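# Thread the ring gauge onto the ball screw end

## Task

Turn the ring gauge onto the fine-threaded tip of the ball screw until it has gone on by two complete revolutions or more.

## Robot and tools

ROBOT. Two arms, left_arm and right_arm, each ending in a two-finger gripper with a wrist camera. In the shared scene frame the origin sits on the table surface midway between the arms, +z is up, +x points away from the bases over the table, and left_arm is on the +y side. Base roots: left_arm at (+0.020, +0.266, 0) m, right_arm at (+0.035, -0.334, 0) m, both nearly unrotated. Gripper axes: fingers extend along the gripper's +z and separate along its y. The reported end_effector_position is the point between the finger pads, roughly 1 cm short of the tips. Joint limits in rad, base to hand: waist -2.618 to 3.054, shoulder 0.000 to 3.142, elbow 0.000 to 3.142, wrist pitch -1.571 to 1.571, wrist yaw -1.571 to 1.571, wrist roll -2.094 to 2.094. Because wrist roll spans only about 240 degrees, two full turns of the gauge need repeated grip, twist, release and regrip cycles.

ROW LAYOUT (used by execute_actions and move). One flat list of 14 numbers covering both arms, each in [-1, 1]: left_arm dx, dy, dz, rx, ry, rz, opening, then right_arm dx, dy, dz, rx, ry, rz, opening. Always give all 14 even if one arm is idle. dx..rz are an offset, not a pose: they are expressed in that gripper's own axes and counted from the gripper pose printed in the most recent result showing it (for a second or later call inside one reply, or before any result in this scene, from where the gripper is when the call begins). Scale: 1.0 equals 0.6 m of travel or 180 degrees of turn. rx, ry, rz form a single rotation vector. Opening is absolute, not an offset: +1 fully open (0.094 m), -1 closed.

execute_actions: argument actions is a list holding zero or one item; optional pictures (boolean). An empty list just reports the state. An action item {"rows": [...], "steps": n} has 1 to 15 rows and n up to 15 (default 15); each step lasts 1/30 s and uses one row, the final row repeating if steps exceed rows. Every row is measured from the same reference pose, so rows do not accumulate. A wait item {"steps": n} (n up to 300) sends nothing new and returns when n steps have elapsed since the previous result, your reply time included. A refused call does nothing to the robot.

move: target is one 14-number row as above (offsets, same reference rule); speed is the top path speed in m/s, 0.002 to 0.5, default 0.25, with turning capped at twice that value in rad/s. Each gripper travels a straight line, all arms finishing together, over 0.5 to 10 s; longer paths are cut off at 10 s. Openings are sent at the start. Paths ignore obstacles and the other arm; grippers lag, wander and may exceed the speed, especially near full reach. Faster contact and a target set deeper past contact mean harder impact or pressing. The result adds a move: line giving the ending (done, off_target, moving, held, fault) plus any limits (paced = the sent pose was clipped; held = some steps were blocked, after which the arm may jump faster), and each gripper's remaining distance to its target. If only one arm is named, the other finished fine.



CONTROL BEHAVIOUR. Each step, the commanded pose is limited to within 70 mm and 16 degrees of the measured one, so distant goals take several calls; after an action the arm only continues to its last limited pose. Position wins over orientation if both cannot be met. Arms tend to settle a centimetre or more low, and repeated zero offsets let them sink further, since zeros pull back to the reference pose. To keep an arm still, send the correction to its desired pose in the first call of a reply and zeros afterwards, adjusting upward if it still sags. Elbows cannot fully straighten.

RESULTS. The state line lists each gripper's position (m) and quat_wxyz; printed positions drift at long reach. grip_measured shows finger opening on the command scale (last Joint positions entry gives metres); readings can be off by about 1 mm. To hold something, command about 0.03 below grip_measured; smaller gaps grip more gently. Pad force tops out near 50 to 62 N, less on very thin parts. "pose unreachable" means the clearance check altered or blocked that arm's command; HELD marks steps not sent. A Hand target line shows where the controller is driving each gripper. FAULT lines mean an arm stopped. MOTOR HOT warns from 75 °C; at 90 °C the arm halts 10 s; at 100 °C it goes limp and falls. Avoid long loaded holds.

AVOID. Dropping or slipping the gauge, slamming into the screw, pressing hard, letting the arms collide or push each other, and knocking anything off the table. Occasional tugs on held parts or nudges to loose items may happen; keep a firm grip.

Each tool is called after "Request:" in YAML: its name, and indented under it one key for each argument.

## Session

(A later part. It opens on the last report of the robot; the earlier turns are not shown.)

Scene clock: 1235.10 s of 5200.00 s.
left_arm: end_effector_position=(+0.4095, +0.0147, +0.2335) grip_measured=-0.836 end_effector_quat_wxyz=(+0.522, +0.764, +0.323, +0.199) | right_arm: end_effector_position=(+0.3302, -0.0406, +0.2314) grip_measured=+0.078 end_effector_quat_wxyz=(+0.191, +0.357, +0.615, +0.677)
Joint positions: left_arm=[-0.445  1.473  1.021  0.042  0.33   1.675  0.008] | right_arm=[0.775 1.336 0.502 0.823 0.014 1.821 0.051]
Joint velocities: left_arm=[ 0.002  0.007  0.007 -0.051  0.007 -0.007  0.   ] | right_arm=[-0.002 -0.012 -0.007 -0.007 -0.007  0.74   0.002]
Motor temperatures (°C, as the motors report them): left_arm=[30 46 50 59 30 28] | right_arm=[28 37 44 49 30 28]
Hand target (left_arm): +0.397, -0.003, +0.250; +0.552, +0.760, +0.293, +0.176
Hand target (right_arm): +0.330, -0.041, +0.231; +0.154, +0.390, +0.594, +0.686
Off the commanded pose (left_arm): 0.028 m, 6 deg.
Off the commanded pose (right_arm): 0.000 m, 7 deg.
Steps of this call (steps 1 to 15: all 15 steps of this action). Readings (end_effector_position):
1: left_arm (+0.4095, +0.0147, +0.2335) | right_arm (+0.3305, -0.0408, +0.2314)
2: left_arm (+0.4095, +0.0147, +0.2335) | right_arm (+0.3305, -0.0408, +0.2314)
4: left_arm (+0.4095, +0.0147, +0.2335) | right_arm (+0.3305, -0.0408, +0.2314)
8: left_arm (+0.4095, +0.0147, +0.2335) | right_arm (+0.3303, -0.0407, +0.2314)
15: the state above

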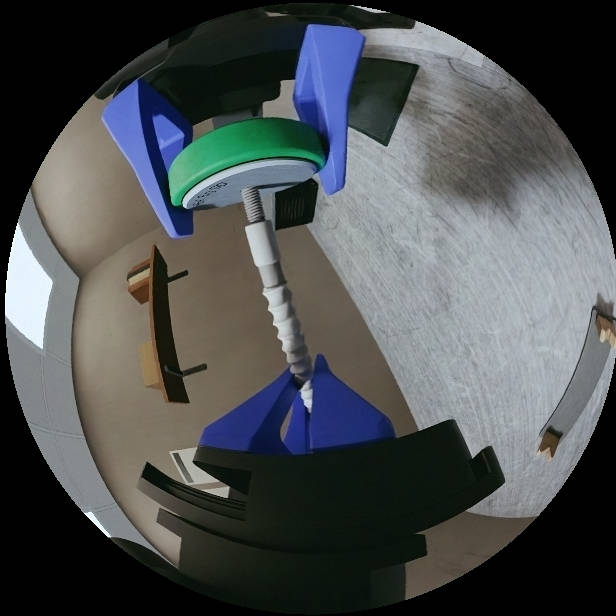

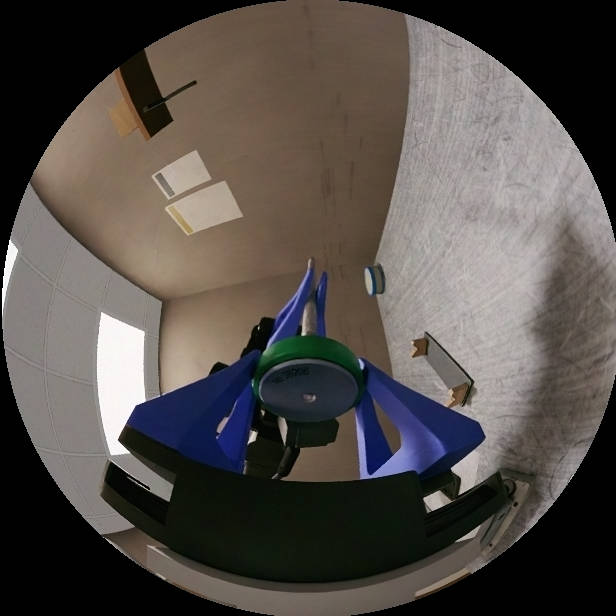

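One more stroke for margin, then release.

Request:
execute_actions:
  actions:
    - {"rows":[[-0.031,0.0283,-0.0036,-0.016,-0.0229,0.0011,-0.87,0,0,0,0,0,0.04,0.05],[-0.02,0.0276,-0.0047,-0.0157,-0.0151,0.0002,-0.87,0,0,0,0,0,0.04,0.05],[-0.009,0.027,-0.0059,-0.0154,-0.0074,-0.0007,-0.87,0,0,0,0,0,0.04,0.05],[-0.0037,0.0267,-0.0065,-0.0152,-0.0035,-0.0011,-0.87,0,0,0,0,0,0.04,0.05],[-0.0037,0.0267,-0.0065,-0.0152,-0.0035,-0.0011,-0.87,0,0,0,0,0,0.04,0.07],[-0.0037,0.0267,-0.0065,-0.0152,-0.0035,-0.0011,-0.87,0,0,0,0,0,0.04,0.085],[-0.0037,0.0267,-0.0065,-0.0152,-0.0035,-0.0011,-0.87,0,0,0,0,0,0.04,0.1],[-0.0037,0.0267,-0.0065,-0.0152,-0.0035,-0.0011,-0.87,0,0,0,0,0,0.04,0.12],[-0.0037,0.0267,-0.0065,-0.0152,-0.0035,-0.0011,-0.87,0,0,0,0,0,0.04,0.15],[-0.0037,0.0267,-0.0065,-0.0152,-0.0035,-0.0011,-0.87,0,0,0,0,0,0.04,0.18],[-0.0037,0.0267,-0.0065,-0.0152,-0.0035,-0.0011,-0.87,0,0,0,0,0,0.04,0.21],[-0.0037,0.0267,-0.0065,-0.0152,-0.0035,-0.0011,-0.87,0,0,0,0,0,0.02,0.23],[-0.0037,0.0267,-0.0065,-0.0152,-0.0035,-0.0011,-0.87,0,0,0,0,0,-0.02,0.23],[-0.0037,0.0267,-0.0065,-0.0152,-0.0035,-0.0011,-0.87,0,0,0,0,0,-0.06,0.23],[-0.0037,0.0267,-0.0065,-0.0152,-0.0035,-0.0011,-0.87,0,0,0,0,0,-0.12,0.23]],"steps":15}
  pictures: false

Request:
execute_actions:
  actions:
    - {"rows":[[-0.0037,0.0267,-0.0065,-0.0152,-0.0035,-0.0011,-0.87,0,0,0,0,0,-0.3,0.23]],"steps":15}
  pictures: false

Request:
execute_actions:
  actions:
    - {"rows":[[-0.0037,0.0267,-0.0065,-0.0152,-0.0035,-0.0011,-0.87,0,0,0,0,0,-0.3,0.23]],"steps":15}
  pictures: false

Request:
execute_actions:
  actions:
    - {"rows":[[-0.0037,0.0267,-0.0065,-0.0152,-0.0035,-0.0011,-0.87,0,0,0,0,0,-0.3,0.23]],"steps":15}
  pictures: false

Request:
execute_actions:
  actions:
    - {"rows":[[-0.0037,0.0267,-0.0065,-0.0152,-0.0035,-0.0011,-0.87,0,0,0,0,0,-0.3,0.23]],"steps":15}
  pictures: false

Request:
execute_actions:
  actions:
    - {"rows":[[-0.0037,0.0267,-0.0065,-0.0152,-0.0035,-0.0011,-0.87,0,0,0,0,0,-0.3,0.23]],"steps":15}
  pictures: false

Request:
execute_actions:
  actions:
    - {"rows":[[-0.0037,0.0267,-0.0065,-0.0152,-0.0035,-0.0011,-0.87,0,0,0,0,0,-0.07,0.23],[-0.0037,0.0267,-0.0065,-0.0152,-0.0035,-0.0011,-0.87,0,0,0,0,0,-0.07,0.23],[-0.0037,0.0267,-0.0065,-0.0152,-0.0035,-0.0011,-0.87,0,0,0,0,0,-0.07,0.23],[-0.0037,0.0267,-0.0065,-0.0152,-0.0035,-0.0011,-0.87,0,0,0,0,0,-0.07,0.2],[-0.0037,0.0267,-0.0065,-0.0152,-0.0035,-0.0011,-0.87,0,0,0,0,0,-0.07,0.17],[-0.0037,0.0267,-0.0065,-0.0152,-0.0035,-0.0011,-0.87,0,0,0,0,0,-0.07,0.145],[-0.0037,0.0267,-0.0065,-0.0152,-0.0035,-0.0011,-0.87,0,0,0,0,0,-0.07,0.125],[-0.0037,0.0267,-0.0065,-0.0152,-0.0035,-0.0011,-0.87,0,0,0,0,0,-0.07,0.11],[-0.0037,0.0267,-0.0065,-0.0152,-0.0035,-0.0011,-0.87,0,0,0,0,0,-0.07,0.1],[-0.0037,0.0267,-0.0065,-0.0152,-0.0035,-0.0011,-0.87,0,0,0,0,0,-0.07,0.09],[-0.0037,0.0267,-0.0065,-0.0152,-0.0035,-0.0011,-0.87,0,0,0,0,0,-0.07,0.082],[-0.0037,0.0267,-0.0065,-0.0152,-0.0035,-0.0011,-0.87,0,0,0,0,0,-0.07,0.074],[-0.0037,0.0267,-0.0065,-0.0152,-0.0035,-0.0011,-0.87,0,0,0,0,0,-0.07,0.066],[-0.0037,0.0267,-0.0065,-0.0152,-0.0035,-0.0011,-0.87,0,0,0,0,0,-0.07,0.058],[-0.0037,0.0267,-0.0065,-0.0152,-0.0035,-0.0011,-0.87,0,0,0,0,0,-0.07,0.05]],"steps":15}
  pictures: false

Request:
execute_actions:
  actions:
    - {"rows":[[-0.009,0.027,-0.0059,-0.0154,-0.0074,-0.0007,-0.87,0,0,0,0,0,0,0.05],[-0.0145,0.0273,-0.0053,-0.0155,-0.0113,-0.0002,-0.87,0,0,0,0,0,0,0.05],[-0.02,0.0276,-0.0047,-0.0157,-0.0151,0.0002,-0.87,0,0,0,0,0,0,0.05],[-0.0254,0.028,-0.0042,-0.0159,-0.019,0.0007,-0.87,0,0,0,0,0,0,0.05],[-0.031,0.0283,-0.0036,-0.016,-0.0229,0.0011,-0.87,0,0,0,0,0,0,0.05],[-0.0363,0.0286,-0.003,-0.0162,-0.0268,0.0016,-0.87,0,0,0,0,0,0.01,0.05],[-0.0363,0.0286,-0.003,-0.0162,-0.0268,0.0016,-0.87,0,0,0,0,0,0.03,0.05],[-0.0363,0.0286,-0.003,-0.0162,-0.0268,0.0016,-0.87,0,0,0,0,0,0.06,0.05],[-0.0363,0.0286,-0.003,-0.0162,-0.0268,0.0016,-0.87,0,0,0,0,0,0.1,0.05],[-0.0363,0.0286,-0.003,-0.0162,-0.0268,0.0016,-0.87,0,0,0,0,0,0.3,0.05]],"steps":15}
  pictures: false

Request:
execute_actions:
  actions:
    - {"rows":[[-0.0363,0.0286,-0.003,-0.0162,-0.0268,0.0016,-0.87,0,0,0,0,0,0.3,0.05]],"steps":15}
  pictures: false

Request:
execute_actions:
  actions:
    - {"rows":[[-0.0363,0.0286,-0.003,-0.0162,-0.0268,0.0016,-0.87,0,0,0,0,0,0.3,0.05]],"steps":15}
  pictures: false

Request:
execute_actions:
  actions:
    - {"rows":[[-0.0363,0.0286,-0.003,-0.0162,-0.0268,0.0016,-0.87,0,0,0,0,0,0.3,0.05]],"steps":15}
  pictures: false

Request:
execute_actions:
  actions:
    - {"rows":[[-0.0363,0.0286,-0.003,-0.0162,-0.0268,0.0016,-0.87,0,0,0,0,0,0.3,0.05]],"steps":15}
  pictures: false

Request:
execute_actions:
  actions:
    - {"rows":[[-0.0363,0.0286,-0.003,-0.0162,-0.0268,0.0016,-0.87,0,0,0,0,0,0.25,0.05]],"steps":15}
  pictures: false

Request:
execute_actions:
  actions:
    - {"rows":[[-0.0363,0.0286,-0.003,-0.0162,-0.0268,0.0016,-0.87,0,0,0,0,0,0.04,0.05],[-0.031,0.0283,-0.0036,-0.016,-0.0229,0.0011,-0.87,0,0,0,0,0,0.04,0.05],[-0.0254,0.028,-0.0042,-0.0159,-0.019,0.0007,-0.87,0,0,0,0,0,0.04,0.05],[-0.02,0.0276,-0.0047,-0.0157,-0.0151,0.0002,-0.87,0,0,0,0,0,0.04,0.05],[-0.0145,0.0273,-0.0053,-0.0155,-0.0113,-0.0002,-0.87,0,0,0,0,0,0.04,0.05],[-0.009,0.027,-0.0059,-0.0154,-0.0074,-0.0007,-0.87,0,0,0,0,0,0.04,0.05],[-0.0037,0.0267,-0.0065,-0.0152,-0.0035,-0.0011,-0.87,0,0,0,0,0,0.04,0.05],[-0.0037,0.0267,-0.0065,-0.0152,-0.0035,-0.0011,-0.87,0,0,0,0,0,0.04,0.07],[-0.0037,0.0267,-0.0065,-0.0152,-0.0035,-0.0011,-0.87,0,0,0,0,0,0.04,0.085],[-0.0037,0.0267,-0.0065,-0.0152,-0.0035,-0.0011,-0.87,0,0,0,0,0,0.04,0.1],[-0.0037,0.0267,-0.0065,-0.0152,-0.0035,-0.0011,-0.87,0,0,0,0,0,0.04,0.12],[-0.0037,0.0267,-0.0065,-0.0152,-0.0035,-0.0011,-0.87,0,0,0,0,0,0.04,0.15],[-0.0037,0.0267,-0.0065,-0.0152,-0.0035,-0.0011,-0.87,0,0,0,0,0,0.04,0.19],[-0.0037,0.0267,-0.0065,-0.0152,-0.0035,-0.0011,-0.87,0,0,0,0,0,0.04,0.23],[-0.0037,0.0267,-0.0065,-0.0152,-0.0035,-0.0011,-0.87,0,0,0,0,0,0.04,0.27]],"steps":15}
  pictures: true

Request:
zoom_image:
  camera: "cam_left_wrist"
  region: [200, 130, 290, 240]

Scene clock: 1308.60 s of 5200.00 s.
left_arm: end_effector_position=(+0.4099, +0.0151, +0.2334) grip_measured=-0.836 end_effector_quat_wxyz=(+0.521, +0.764, +0.323, +0.200) | right_arm: end_effector_position=(+0.3302, -0.0405, +0.2314) grip_measured=+0.227 end_effector_quat_wxyz=(+0.190, +0.357, +0.615, +0.677)
Joint positions: left_arm=[-0.445  1.473  1.021  0.042  0.327  1.675  0.008] | right_arm=[0.775 1.336 0.502 0.823 0.014 1.823 0.058]
Joint velocities: left_arm=[-0.002  0.002 -0.002  0.007  0.066  0.022  0.001] | right_arm=[ 0.002 -0.002  0.012  0.022  0.022 -1.341 -0.   ]
Motor temperatures (°C, as the motors report them): left_arm=[30 46 51 60 30 28] | right_arm=[28 37 43 49 30 28]
Hand target (left_arm): +0.410, +0.012, +0.250; +0.542, +0.753, +0.316, +0.201
Hand target (right_arm): +0.330, -0.041, +0.231; +0.259, +0.292, +0.649, +0.653
Off the commanded pose (left_arm): 0.017 m, 3 deg.
Off the commanded pose (right_arm): 0.000 m, 22 deg; orientation clipped at the last step of the last action.
Steps of this call (steps 1 to 90: nothing new was sent; then 70.00 s passed at rest; steps 91 to 105: all 15 steps of this action). Readings (end_effector_position):
91: left_arm (+0.4095, +0.0147, +0.2335) | right_arm (+0.3302, -0.0405, +0.2314)
92: left_arm (+0.4095, +0.0148, +0.2335) | right_arm (+0.3302, -0.0405, +0.2314)
94: left_arm (+0.4098, +0.0151, +0.2334) | right_arm (+0.3302, -0.0405, +0.2314)
98: left_arm (+0.4099, +0.0151, +0.2334) | right_arm (+0.3302, -0.0405, +0.2314)
105: the state above

Scene clock: 1309.10 s of 5200.00 s.
left_arm: end_effector_position=(+0.4099, +0.0151, +0.2334) grip_measured=-0.836 end_effector_quat_wxyz=(+0.521, +0.764, +0.323, +0.200) | right_arm: end_effector_position=(+0.3302, -0.0405, +0.2314) grip_measured=+0.227 end_effector_quat_wxyz=(+0.409, +0.127, +0.700, +0.572)
Joint positions: left_arm=[-0.445  1.473  1.021  0.042  0.327  1.675  0.008] | right_arm=[0.775 1.336 0.502 0.823 0.014 1.13  0.058]
Joint velocities: left_arm=[-0.002  0.012 -0.007 -0.022 -0.066  0.022 -0.001] | right_arm=[-0.012  0.002  0.007 -0.081  0.022 -1.311  0.   ]
Motor temperatures (°C, as the motors report them): left_arm=[30 46 51 60 30 28] | right_arm=[28 37 43 49 30 28]
Hand target (left_arm): +0.410, +0.012, +0.250; +0.541, +0.752, +0.316, +0.203
Hand target (right_arm): +0.330, -0.041, +0.231; +0.466, +0.054, +0.709, +0.526
Off the commanded pose (left_arm): 0.017 m, 3 deg.
Off the commanded pose (right_arm): 0.000 m, 14 deg; orientation clipped at the last step of the last action.
Steps of this call (steps 1 to 15: all 15 steps of this action). Readings (end_effector_position):
1: left_arm (+0.4099, +0.0151, +0.2334) | right_arm (+0.3302, -0.0405, +0.2314)
2: left_arm (+0.4099, +0.0151, +0.2334) | right_arm (+0.3302, -0.0405, +0.2314)
4: left_arm (+0.4099, +0.0151, +0.2334) | right_arm (+0.3302, -0.0405, +0.2314)
8: left_arm (+0.4099, +0.0151, +0.2334) | right_arm (+0.3302, -0.0405, +0.2314)
15: the state above

Scene clock: 1309.60 s of 5200.00 s.
left_arm: end_effector_position=(+0.4099, +0.0151, +0.2334) grip_measured=-0.836 end_effector_quat_wxyz=(+0.521, +0.764, +0.323, +0.200) | right_arm: end_effector_position=(+0.3302, -0.0405, +0.2314) grip_measured=+0.227 end_effector_quat_wxyz=(+0.580, -0.121, +0.701, +0.397)
Joint positions: left_arm=[-0.445  1.473  1.021  0.042  0.327  1.675  0.008] | right_arm=[0.775 1.336 0.502 0.823 0.014 0.43  0.058]
Joint velocities: left_arm=[-0.017 -0.007  0.002 -0.066 -0.022 -0.037 -0.   ] | right_arm=[ 0.007  0.002  0.002  0.037 -0.022 -1.311 -0.   ]
Motor temperatures (°C, as the motors report them): left_arm=[30 46 51 60 30 28] | right_arm=[28 37 43 49 30 28]
Hand target (left_arm): +0.410, +0.012, +0.250; +0.541, +0.752, +0.316, +0.203
Hand target (right_arm): +0.330, -0.041, +0.231; +0.618, -0.192, +0.685, +0.335
Off the commanded pose (left_arm): 0.017 m, 3 deg.
Off the commanded pose (right_arm): 0.000 m, 14 deg; orientation clipped at the last step of the last action.
Steps of this call (steps 1 to 15: all 15 steps of this action). Readings (end_effector_position):
1: left_arm (+0.4099, +0.0151, +0.2334) | right_arm (+0.3302, -0.0405, +0.2314)
2: left_arm (+0.4099, +0.0151, +0.2334) | right_arm (+0.3302, -0.0405, +0.2314)
4: left_arm (+0.4099, +0.0151, +0.2334) | right_arm (+0.3302, -0.0405, +0.2314)
8: left_arm (+0.4099, +0.0151, +0.2334) | right_arm (+0.3302, -0.0405, +0.2314)
15: the state above

Scene clock: 1310.10 s of 5200.00 s.
left_arm: end_effector_position=(+0.4099, +0.0151, +0.2334) grip_measured=-0.836 end_effector_quat_wxyz=(+0.521, +0.764, +0.323, +0.200) | right_arm: end_effector_position=(+0.3302, -0.0405, +0.2314) grip_measured=+0.227 end_effector_quat_wxyz=(+0.682, -0.358, +0.615, +0.169)
Joint positions: left_arm=[-0.445  1.473  1.021  0.042  0.327  1.675  0.008] | right_arm=[ 0.775  1.336  0.502  0.823  0.014 -0.284  0.058]
Joint velocities: left_arm=[-0.017 -0.017  0.002 -0.007 -0.037 -0.066 -0.   ] | right_arm=[ 0.002  0.002  0.002 -0.022  0.022 -1.355 -0.001]
Motor temperatures (°C, as the motors report them): left_arm=[30 46 51 60 30 28] | right_arm=[28 37 43 49 30 28]
Hand target (left_arm): +0.410, +0.012, +0.250; +0.541, +0.752, +0.316, +0.203
Hand target (right_arm): +0.330, -0.041, +0.231; +0.696, -0.419, +0.575, +0.099
Off the commanded pose (left_arm): 0.017 m, 3 deg.
Off the commanded pose (right_arm): 0.000 m, 13 deg.
Steps of this call (steps 1 to 15: all 15 steps of this action). Readings (end_effector_position):
1: left_arm (+0.4099, +0.0151, +0.2334) | right_arm (+0.3302, -0.0405, +0.2314)
2: left_arm (+0.4099, +0.0151, +0.2334) | right_arm (+0.3302, -0.0405, +0.2314)
4: left_arm (+0.4099, +0.0151, +0.2334) | right_arm (+0.3302, -0.0405, +0.2314)
8: left_arm (+0.4099, +0.0151, +0.2334) | right_arm (+0.3302, -0.0405, +0.2314)
15: the state above

Scene clock: 1310.60 s of 5200.00 s.
left_arm: end_effector_position=(+0.4099, +0.0151, +0.2334) grip_measured=-0.836 end_effector_quat_wxyz=(+0.521, +0.764, +0.323, +0.200) | right_arm: end_effector_position=(+0.3302, -0.0405, +0.2314) grip_measured=+0.227 end_effector_quat_wxyz=(+0.698, -0.553, +0.448, -0.084)
Joint positions: left_arm=[-0.445  1.473  1.021  0.042  0.327  1.675  0.008] | right_arm=[ 0.775  1.336  0.502  0.823  0.014 -1.009  0.058]
Joint velocities: left_arm=[ 0.002  0.007  0.002 -0.007 -0.022 -0.007  0.   ] | right_arm=[-0.002  0.002  0.007 -0.022  0.007 -1.37   0.   ]
Motor temperatures (°C, as the motors report them): left_arm=[30 46 51 60 30 28] | right_arm=[28 37 43 49 30 28]
Hand target (left_arm): +0.410, +0.012, +0.250; +0.541, +0.752, +0.316, +0.203
Hand target (right_arm): +0.330, -0.041, +0.231; +0.687, -0.593, +0.392, -0.151
Off the commanded pose (left_arm): 0.017 m, 3 deg.
Off the commanded pose (right_arm): 0.000 m, 12 deg.
Steps of this call (steps 1 to 15: all 15 steps of this action). Readings (end_effector_position):
1: left_arm (+0.4099, +0.0151, +0.2334) | right_arm (+0.3302, -0.0405, +0.2314)
2: left_arm (+0.4099, +0.0151, +0.2334) | right_arm (+0.3302, -0.0405, +0.2314)
4: left_arm (+0.4099, +0.0151, +0.2334) | right_arm (+0.3302, -0.0405, +0.2314)
8: left_arm (+0.4099, +0.0151, +0.2334) | right_arm (+0.3302, -0.0405, +0.2314)
15: the state above

Scene clock: 1311.10 s of 5200.00 s.
left_arm: end_effector_position=(+0.4099, +0.0151, +0.2334) grip_measured=-0.836 end_effector_quat_wxyz=(+0.521, +0.764, +0.323, +0.200) | right_arm: end_effector_position=(+0.3302, -0.0405, +0.2314) grip_measured=+0.228 end_effector_quat_wxyz=(-0.622, +0.676, -0.220, +0.328)
Joint positions: left_arm=[-0.445  1.473  1.021  0.042  0.327  1.675  0.008] | right_arm=[ 0.775  1.336  0.502  0.823  0.014 -1.74   0.058]
Joint velocities: left_arm=[ 0.002 -0.022 -0.007  0.037 -0.037  0.051 -0.001] | right_arm=[-0.002 -0.017  0.007  0.081  0.007 -1.311 -0.001]
Motor temperatures (°C, as the motors report them): left_arm=[30 46 51 60 30 28] | right_arm=[28 37 43 49 30 28]
Hand target (left_arm): +0.410, +0.012, +0.250; +0.541, +0.752, +0.316, +0.203
Hand target (right_arm): +0.330, -0.041, +0.231; -0.588, +0.694, -0.155, +0.385
Off the commanded pose (left_arm): 0.017 m, 3 deg.
Off the commanded pose (right_arm): 0.000 m, 12 deg.
Steps of this call (steps 1 to 15: all 15 steps of this action). Readings (end_effector_position):
1: left_arm (+0.4099, +0.0151, +0.2334) | right_arm (+0.3302, -0.0405, +0.2314)
2: left_arm (+0.4099, +0.0151, +0.2334) | right_arm (+0.3302, -0.0405, +0.2314)
4: left_arm (+0.4099, +0.0151, +0.2334) | right_arm (+0.3302, -0.0405, +0.2314)
8: left_arm (+0.4099, +0.0151, +0.2334) | right_arm (+0.3302, -0.0405, +0.2314)
15: the state above

Scene clock: 1311.60 s of 5200.00 s.
left_arm: end_effector_position=(+0.4098, +0.0152, +0.2333) grip_measured=-0.836 end_effector_quat_wxyz=(+0.521, +0.764, +0.323, +0.200) | right_arm: end_effector_position=(+0.3302, -0.0405, +0.2314) grip_measured=+0.078 end_effector_quat_wxyz=(-0.584, +0.696, -0.148, +0.391)
Joint positions: left_arm=[-0.445  1.473  1.021  0.042  0.327  1.675  0.008] | right_arm=[ 0.775  1.336  0.502  0.823  0.014 -1.952  0.051]
Joint velocities: left_arm=[ 0.007 -0.002 -0.027  0.037  0.037 -0.051 -0.   ] | right_arm=[-0.007  0.007 -0.007  0.051  0.037 -0.11  -0.001]
Motor temperatures (°C, as the motors report them): left_arm=[30 46 51 60 30 28] | right_arm=[28 37 43 49 30 28]
Hand target (left_arm): +0.410, +0.012, +0.250; +0.541, +0.752, +0.316, +0.203
Hand target (right_arm): +0.330, -0.041, +0.231; -0.582, +0.696, -0.145, +0.394
Off the commanded pose (left_arm): 0.017 m, 3 deg.
Off the commanded pose (right_arm): 0.000 m, 0 deg.
Steps of this call (steps 1 to 15: all 15 steps of this action). Readings (end_effector_position):
1: left_arm (+0.4099, +0.0151, +0.2334) | right_arm (+0.3302, -0.0405, +0.2314)
2: left_arm (+0.4099, +0.0151, +0.2334) | right_arm (+0.3302, -0.0405, +0.2314)
4: left_arm (+0.4099, +0.0151, +0.2334) | right_arm (+0.3302, -0.0405, +0.2314)
8: left_arm (+0.4099, +0.0151, +0.2334) | right_arm (+0.3302, -0.0405, +0.2314)
15: the state above

Scene clock: 1312.10 s of 5200.00 s.
left_arm: end_effector_position=(+0.4093, +0.0146, +0.2334) grip_measured=-0.836 end_effector_quat_wxyz=(+0.522, +0.764, +0.322, +0.198) | right_arm: end_effector_position=(+0.3302, -0.0405, +0.2315) grip_measured=+0.078 end_effector_quat_wxyz=(+0.644, -0.658, +0.269, -0.281)
Joint positions: left_arm=[-0.445  1.473  1.021  0.042  0.332  1.675  0.008] | right_arm=[ 0.775  1.336  0.502  0.823  0.014 -1.594  0.051]
Joint velocities: left_arm=[-0.007 -0.017  0.002 -0.037 -0.037 -0.007  0.   ] | right_arm=[-0.002 -0.022  0.007  0.037 -0.037  1.282 -0.001]
Motor temperatures (°C, as the motors report them): left_arm=[30 46 51 60 30 28] | right_arm=[28 37 43 49 30 28]
Hand target (left_arm): +0.397, -0.002, +0.250; +0.552, +0.760, +0.294, +0.177
Hand target (right_arm): +0.330, -0.041, +0.231; +0.670, -0.627, +0.336, -0.213
Off the commanded pose (left_arm): 0.027 m, 5 deg.
Off the commanded pose (right_arm): 0.000 m, 33 deg; orientation clipped at the last step of the last action.
Steps of this call (steps 1 to 15: all 15 steps of this action). Readings (end_effector_position):
1: left_arm (+0.4098, +0.0151, +0.2333) | right_arm (+0.3302, -0.0405, +0.2314)
2: left_arm (+0.4097, +0.0150, +0.2334) | right_arm (+0.3302, -0.0405, +0.2314)
4: left_arm (+0.4096, +0.0149, +0.2334) | right_arm (+0.3302, -0.0405, +0.2314)
8: left_arm (+0.4094, +0.0147, +0.2334) | right_arm (+0.3302, -0.0405, +0.2315)
15: the state above

Scene clock: 1312.60 s of 5200.00 s.
left_arm: end_effector_position=(+0.4092, +0.0145, +0.2335) grip_measured=-0.836 end_effector_quat_wxyz=(+0.522, +0.764, +0.322, +0.198) | right_arm: end_effector_position=(+0.3301, -0.0405, +0.2315) grip_measured=+0.078 end_effector_quat_wxyz=(+0.702, -0.528, +0.476, -0.046)
Joint positions: left_arm=[-0.445  1.473  1.021  0.042  0.333  1.675  0.008] | right_arm=[ 0.775  1.336  0.502  0.823  0.013 -0.903  0.051]
Joint velocities: left_arm=[ 0.007 -0.007  0.002  0.007 -0.007 -0.066 -0.   ] | right_arm=[ 0.012 -0.032 -0.012  0.007  0.051  1.341 -0.   ]
Motor temperatures (°C, as the motors report them): left_arm=[30 46 51 60 30 28] | right_arm=[28 37 43 49 30 28]
Hand target (left_arm): +0.397, -0.003, +0.250; +0.553, +0.760, +0.293, +0.175
Hand target (right_arm): +0.330, -0.041, +0.231; +0.703, -0.476, +0.528, +0.027
Off the commanded pose (left_arm): 0.028 m, 6 deg.
Off the commanded pose (right_arm): 0.000 m, 14 deg; orientation clipped at the last step of the last action.
Steps of this call (steps 1 to 15: all 15 steps of this action). Readings (end_effector_position):
1: left_arm (+0.4093, +0.0146, +0.2334) | right_arm (+0.3302, -0.0405, +0.2315)
2: left_arm (+0.4092, +0.0145, +0.2334) | right_arm (+0.3302, -0.0405, +0.2315)
4: left_arm (+0.4092, +0.0145, +0.2334) | right_arm (+0.3302, -0.0405, +0.2315)
8: left_arm (+0.4092, +0.0145, +0.2335) | right_arm (+0.3302, -0.0405, +0.2315)
15: the state above

Scene clock: 1313.10 s of 5200.00 s.
left_arm: end_effector_position=(+0.4091, +0.0144, +0.2335) grip_measured=-0.836 end_effector_quat_wxyz=(+0.522, +0.764, +0.322, +0.198) | right_arm: end_effector_position=(+0.3302, -0.0406, +0.2315) grip_measured=+0.078 end_effector_quat_wxyz=(+0.676, -0.336, +0.627, +0.193)
Joint positions: left_arm=[-0.445  1.473  1.021  0.042  0.333  1.675  0.008] | right_arm=[ 0.775  1.336  0.502  0.823  0.014 -0.214  0.051]
Joint velocities: left_arm=[ 0.002 -0.007 -0.012  0.007 -0.022 -0.007  0.   ] | right_arm=[-0.032 -0.012  0.017  0.022 -0.037  1.253 -0.001]
Motor temperatures (°C, as the motors report them): left_arm=[30 46 51 60 30 28] | right_arm=[28 37 43 49 30 28]
Hand target (left_arm): +0.397, -0.003, +0.250; +0.553, +0.760, +0.292, +0.175
Hand target (right_arm): +0.330, -0.041, +0.231; +0.653, -0.269, +0.658, +0.262
Off the commanded pose (left_arm): 0.028 m, 6 deg.
Off the commanded pose (right_arm): 0.000 m, 15 deg; orientation clipped at the last step of the last action.
Steps of this call (steps 1 to 15: all 15 steps of this action). Readings (end_effector_position):
1: left_arm (+0.4092, +0.0145, +0.2335) | right_arm (+0.3301, -0.0405, +0.2315)
2: left_arm (+0.4092, +0.0145, +0.2335) | right_arm (+0.3301, -0.0405, +0.2315)
4: left_arm (+0.4091, +0.0144, +0.2335) | right_arm (+0.3301, -0.0405, +0.2315)
8: left_arm (+0.4091, +0.0144, +0.2335) | right_arm (+0.3301, -0.0405, +0.2315)
15: the state above

Scene clock: 1313.60 s of 5200.00 s.
left_arm: end_effector_position=(+0.4090, +0.0142, +0.2334) grip_measured=-0.836 end_effector_quat_wxyz=(+0.522, +0.764, +0.323, +0.198) | right_arm: end_effector_position=(+0.3305, -0.0408, +0.2314) grip_measured=+0.078 end_effector_quat_wxyz=(+0.572, -0.105, +0.703, +0.409)
Joint positions: left_arm=[-0.447  1.473  1.021  0.042  0.331  1.673  0.008] | right_arm=[0.775 1.336 0.502 0.823 0.016 0.472 0.051]
Joint velocities: left_arm=[-0.027 -0.002 -0.007  0.037 -0.022 -0.066 -0.001] | right_arm=[ 0.012 -0.017 -0.002 -0.037 -0.022  1.311 -0.   ]
Motor temperatures (°C, as the motors report them): left_arm=[30 46 51 60 30 28] | right_arm=[28 37 43 49 30 28]
Hand target (left_arm): +0.397, -0.003, +0.250; +0.553, +0.760, +0.293, +0.175
Hand target (right_arm): +0.330, -0.041, +0.232; +0.526, -0.032, +0.710, +0.466
Off the commanded pose (left_arm): 0.028 m, 6 deg.
Off the commanded pose (right_arm): 0.000 m, 15 deg; orientation clipped at the last step of the last action.
Steps of this call (steps 1 to 15: all 15 steps of this action). Readings (end_effector_position):
1: left_arm (+0.4091, +0.0144, +0.2335) | right_arm (+0.3302, -0.0406, +0.2315)
2: left_arm (+0.4091, +0.0144, +0.2335) | right_arm (+0.3303, -0.0406, +0.2315)
4: left_arm (+0.4091, +0.0144, +0.2335) | right_arm (+0.3303, -0.0407, +0.2315)
8: left_arm (+0.4091, +0.0144, +0.2335) | right_arm (+0.3304, -0.0407, +0.2315)
15: the state above

Scene clock: 1314.10 s of 5200.00 s.
left_arm: end_effector_position=(+0.4091, +0.0141, +0.2334) grip_measured=-0.836 end_effector_quat_wxyz=(+0.522, +0.764, +0.323, +0.199) | right_arm: end_effector_position=(+0.3304, -0.0408, +0.2310) grip_measured=+0.078 end_effector_quat_wxyz=(+0.397, +0.142, +0.697, +0.580)
Joint positions: left_arm=[-0.448  1.473  1.021  0.042  0.328  1.673  0.008] | right_arm=[0.775 1.336 0.502 0.821 0.016 1.172 0.051]
Joint velocities: left_arm=[ 0.027  0.007  0.002  0.037 -0.066  0.095 -0.001] | right_arm=[-0.002 -0.002 -0.002  0.022  0.066  1.326  0.001]
Motor temperatures (°C, as the motors report them): left_arm=[30 46 51 60 30 28] | right_arm=[28 37 43 49 30 28]
Hand target (left_arm): +0.397, -0.003, +0.250; +0.553, +0.760, +0.293, +0.175
Hand target (right_arm): +0.330, -0.041, +0.231; +0.336, +0.213, +0.678, +0.618
Off the commanded pose (left_arm): 0.028 m, 6 deg.
Off the commanded pose (right_arm): 0.000 m, 14 deg; orientation clipped at the last step of the last action.
Steps of this call (steps 1 to 15: all 15 steps of this action). Readings (end_effector_position):
1: left_arm (+0.4091, +0.0143, +0.2334) | right_arm (+0.3305, -0.0408, +0.2313)
2: left_arm (+0.4091, +0.0142, +0.2334) | right_arm (+0.3305, -0.0408, +0.2313)
4: left_arm (+0.4091, +0.0141, +0.2334) | right_arm (+0.3305, -0.0408, +0.2312)
8: left_arm (+0.4091, +0.0141, +0.2334) | right_arm (+0.3305, -0.0408, +0.2310)
15: the state above

Scene clock: 1314.60 s of 5200.00 s.
left_arm: end_effector_position=(+0.4091, +0.0140, +0.2333) grip_measured=-0.836 end_effector_quat_wxyz=(+0.522, +0.764, +0.323, +0.199) | right_arm: end_effector_position=(+0.3300, -0.0404, +0.2310) grip_measured=+0.078 end_effector_quat_wxyz=(+0.184, +0.362, +0.613, +0.678)
Joint positions: left_arm=[-0.448  1.473  1.021  0.042  0.327  1.674  0.008] | right_arm=[0.775 1.336 0.502 0.821 0.012 1.84  0.051]
Joint velocities: left_arm=[-0.002 -0.012  0.002  0.022  0.037 -0.051  0.001] | right_arm=[-0.012 -0.002 -0.002  0.007 -0.066  0.696 -0.001]
Motor temperatures (°C, as the motors report them): left_arm=[30 46 51 60 30 28] | right_arm=[28 37 43 49 30 28]
Hand target (left_arm): +0.397, -0.003, +0.250; +0.552, +0.760, +0.294, +0.176
Hand target (right_arm): +0.330, -0.041, +0.231; +0.147, +0.396, +0.591, +0.687
Off the commanded pose (left_arm): 0.028 m, 6 deg.
Off the commanded pose (right_arm): 0.001 m, 7 deg.
Steps of this call (steps 1 to 15: all 15 steps of this action). Readings (end_effector_position):
1: left_arm (+0.4091, +0.0140, +0.2334) | right_arm (+0.3304, -0.0407, +0.2310)
2: left_arm (+0.4091, +0.0141, +0.2333) | right_arm (+0.3303, -0.0407, +0.2310)
4: left_arm (+0.4091, +0.0140, +0.2333) | right_arm (+0.3303, -0.0406, +0.2310)
8: left_arm (+0.4091, +0.0140, +0.2333) | right_arm (+0.3301, -0.0405, +0.2310)
15: the state above

Scene clock: 1315.10 s of 5200.00 s.
left_arm: end_effector_position=(+0.4095, +0.0144, +0.2332) grip_measured=-0.836 end_effector_quat_wxyz=(+0.521, +0.764, +0.324, +0.200) | right_arm: end_effector_position=(+0.3300, -0.0403, +0.2310) grip_measured=+0.249 end_effector_quat_wxyz=(+0.143, +0.398, +0.590, +0.688)
Joint positions: left_arm=[-0.448  1.473  1.021  0.042  0.324  1.674  0.008] | right_arm=[0.775 1.336 0.502 0.821 0.012 1.961 0.059]
Joint velocities: left_arm=[-0.002  0.012  0.002 -0.037  0.022  0.022 -0.001] | right_arm=[ 0.002  0.007 -0.007 -0.007  0.007  0.037  0.038]
Motor temperatures (°C, as the motors report them): left_arm=[30 46 51 60 30 28] | right_arm=[28 37 43 49 30 28]
Hand target (left_arm): +0.409, +0.011, +0.250; +0.541, +0.753, +0.316, +0.201
Hand target (right_arm): +0.330, -0.040, +0.231; +0.141, +0.400, +0.589, +0.688
Off the commanded pose (left_arm): 0.017 m, 3 deg.
Off the commanded pose (right_arm): 0.000 m, 0 deg.
Steps of this call (steps 1 to 15: all 15 steps of this action). Readings (end_effector_position):
1: left_arm (+0.4091, +0.0140, +0.2333) | right_arm (+0.3300, -0.0404, +0.2310)
2: left_arm (+0.4091, +0.0140, +0.2333) | right_arm (+0.3300, -0.0403, +0.2310)
4: left_arm (+0.4092, +0.0141, +0.2333) | right_arm (+0.3300, -0.0403, +0.2310)
8: left_arm (+0.4095, +0.0144, +0.2333) | right_arm (+0.3300, -0.0403, +0.2310)
15: the state above

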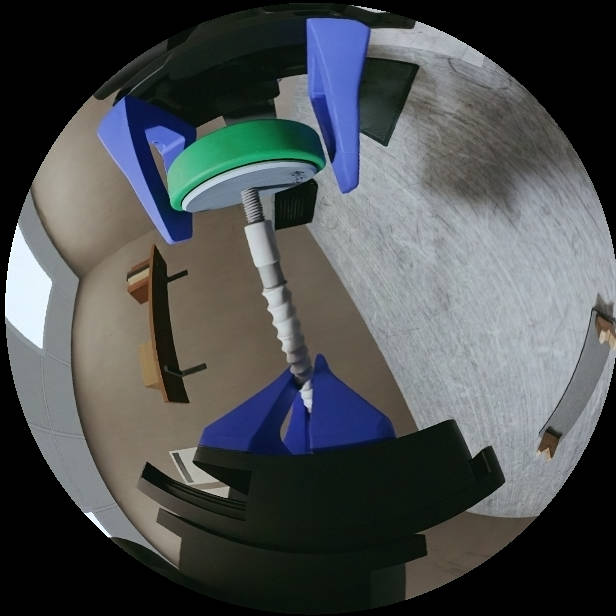

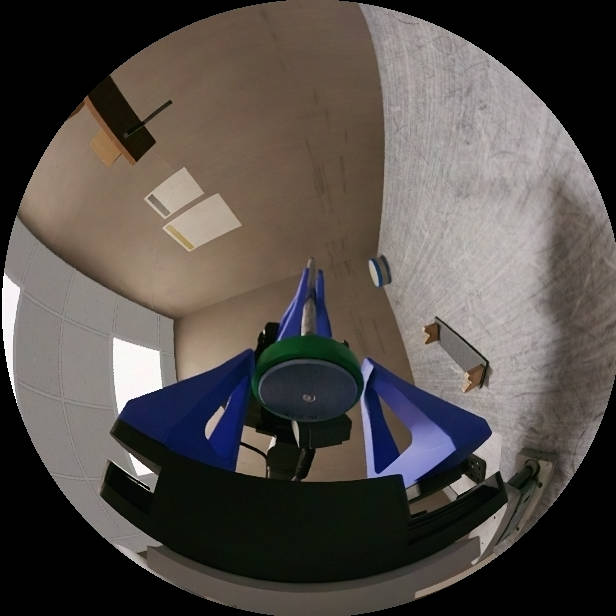

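Region (200, 130, 290, 240) of cam_left_wrist's 616x616 image, scaled by 4.582, with more detail than that image has; it fills the left 412 columns of this view, and the rest is white.

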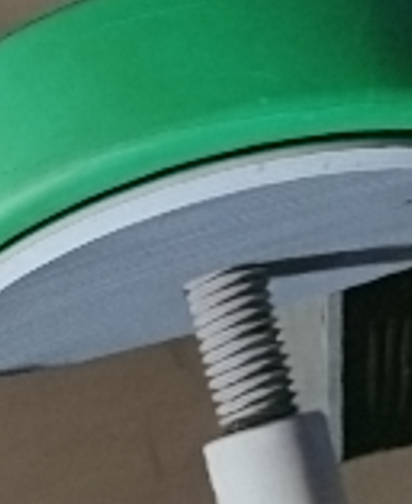

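About 3 turns on, and the ring stays on the thread once released.

Request:
finished_scene:
  scene: 2

The scene is finished: the task was done.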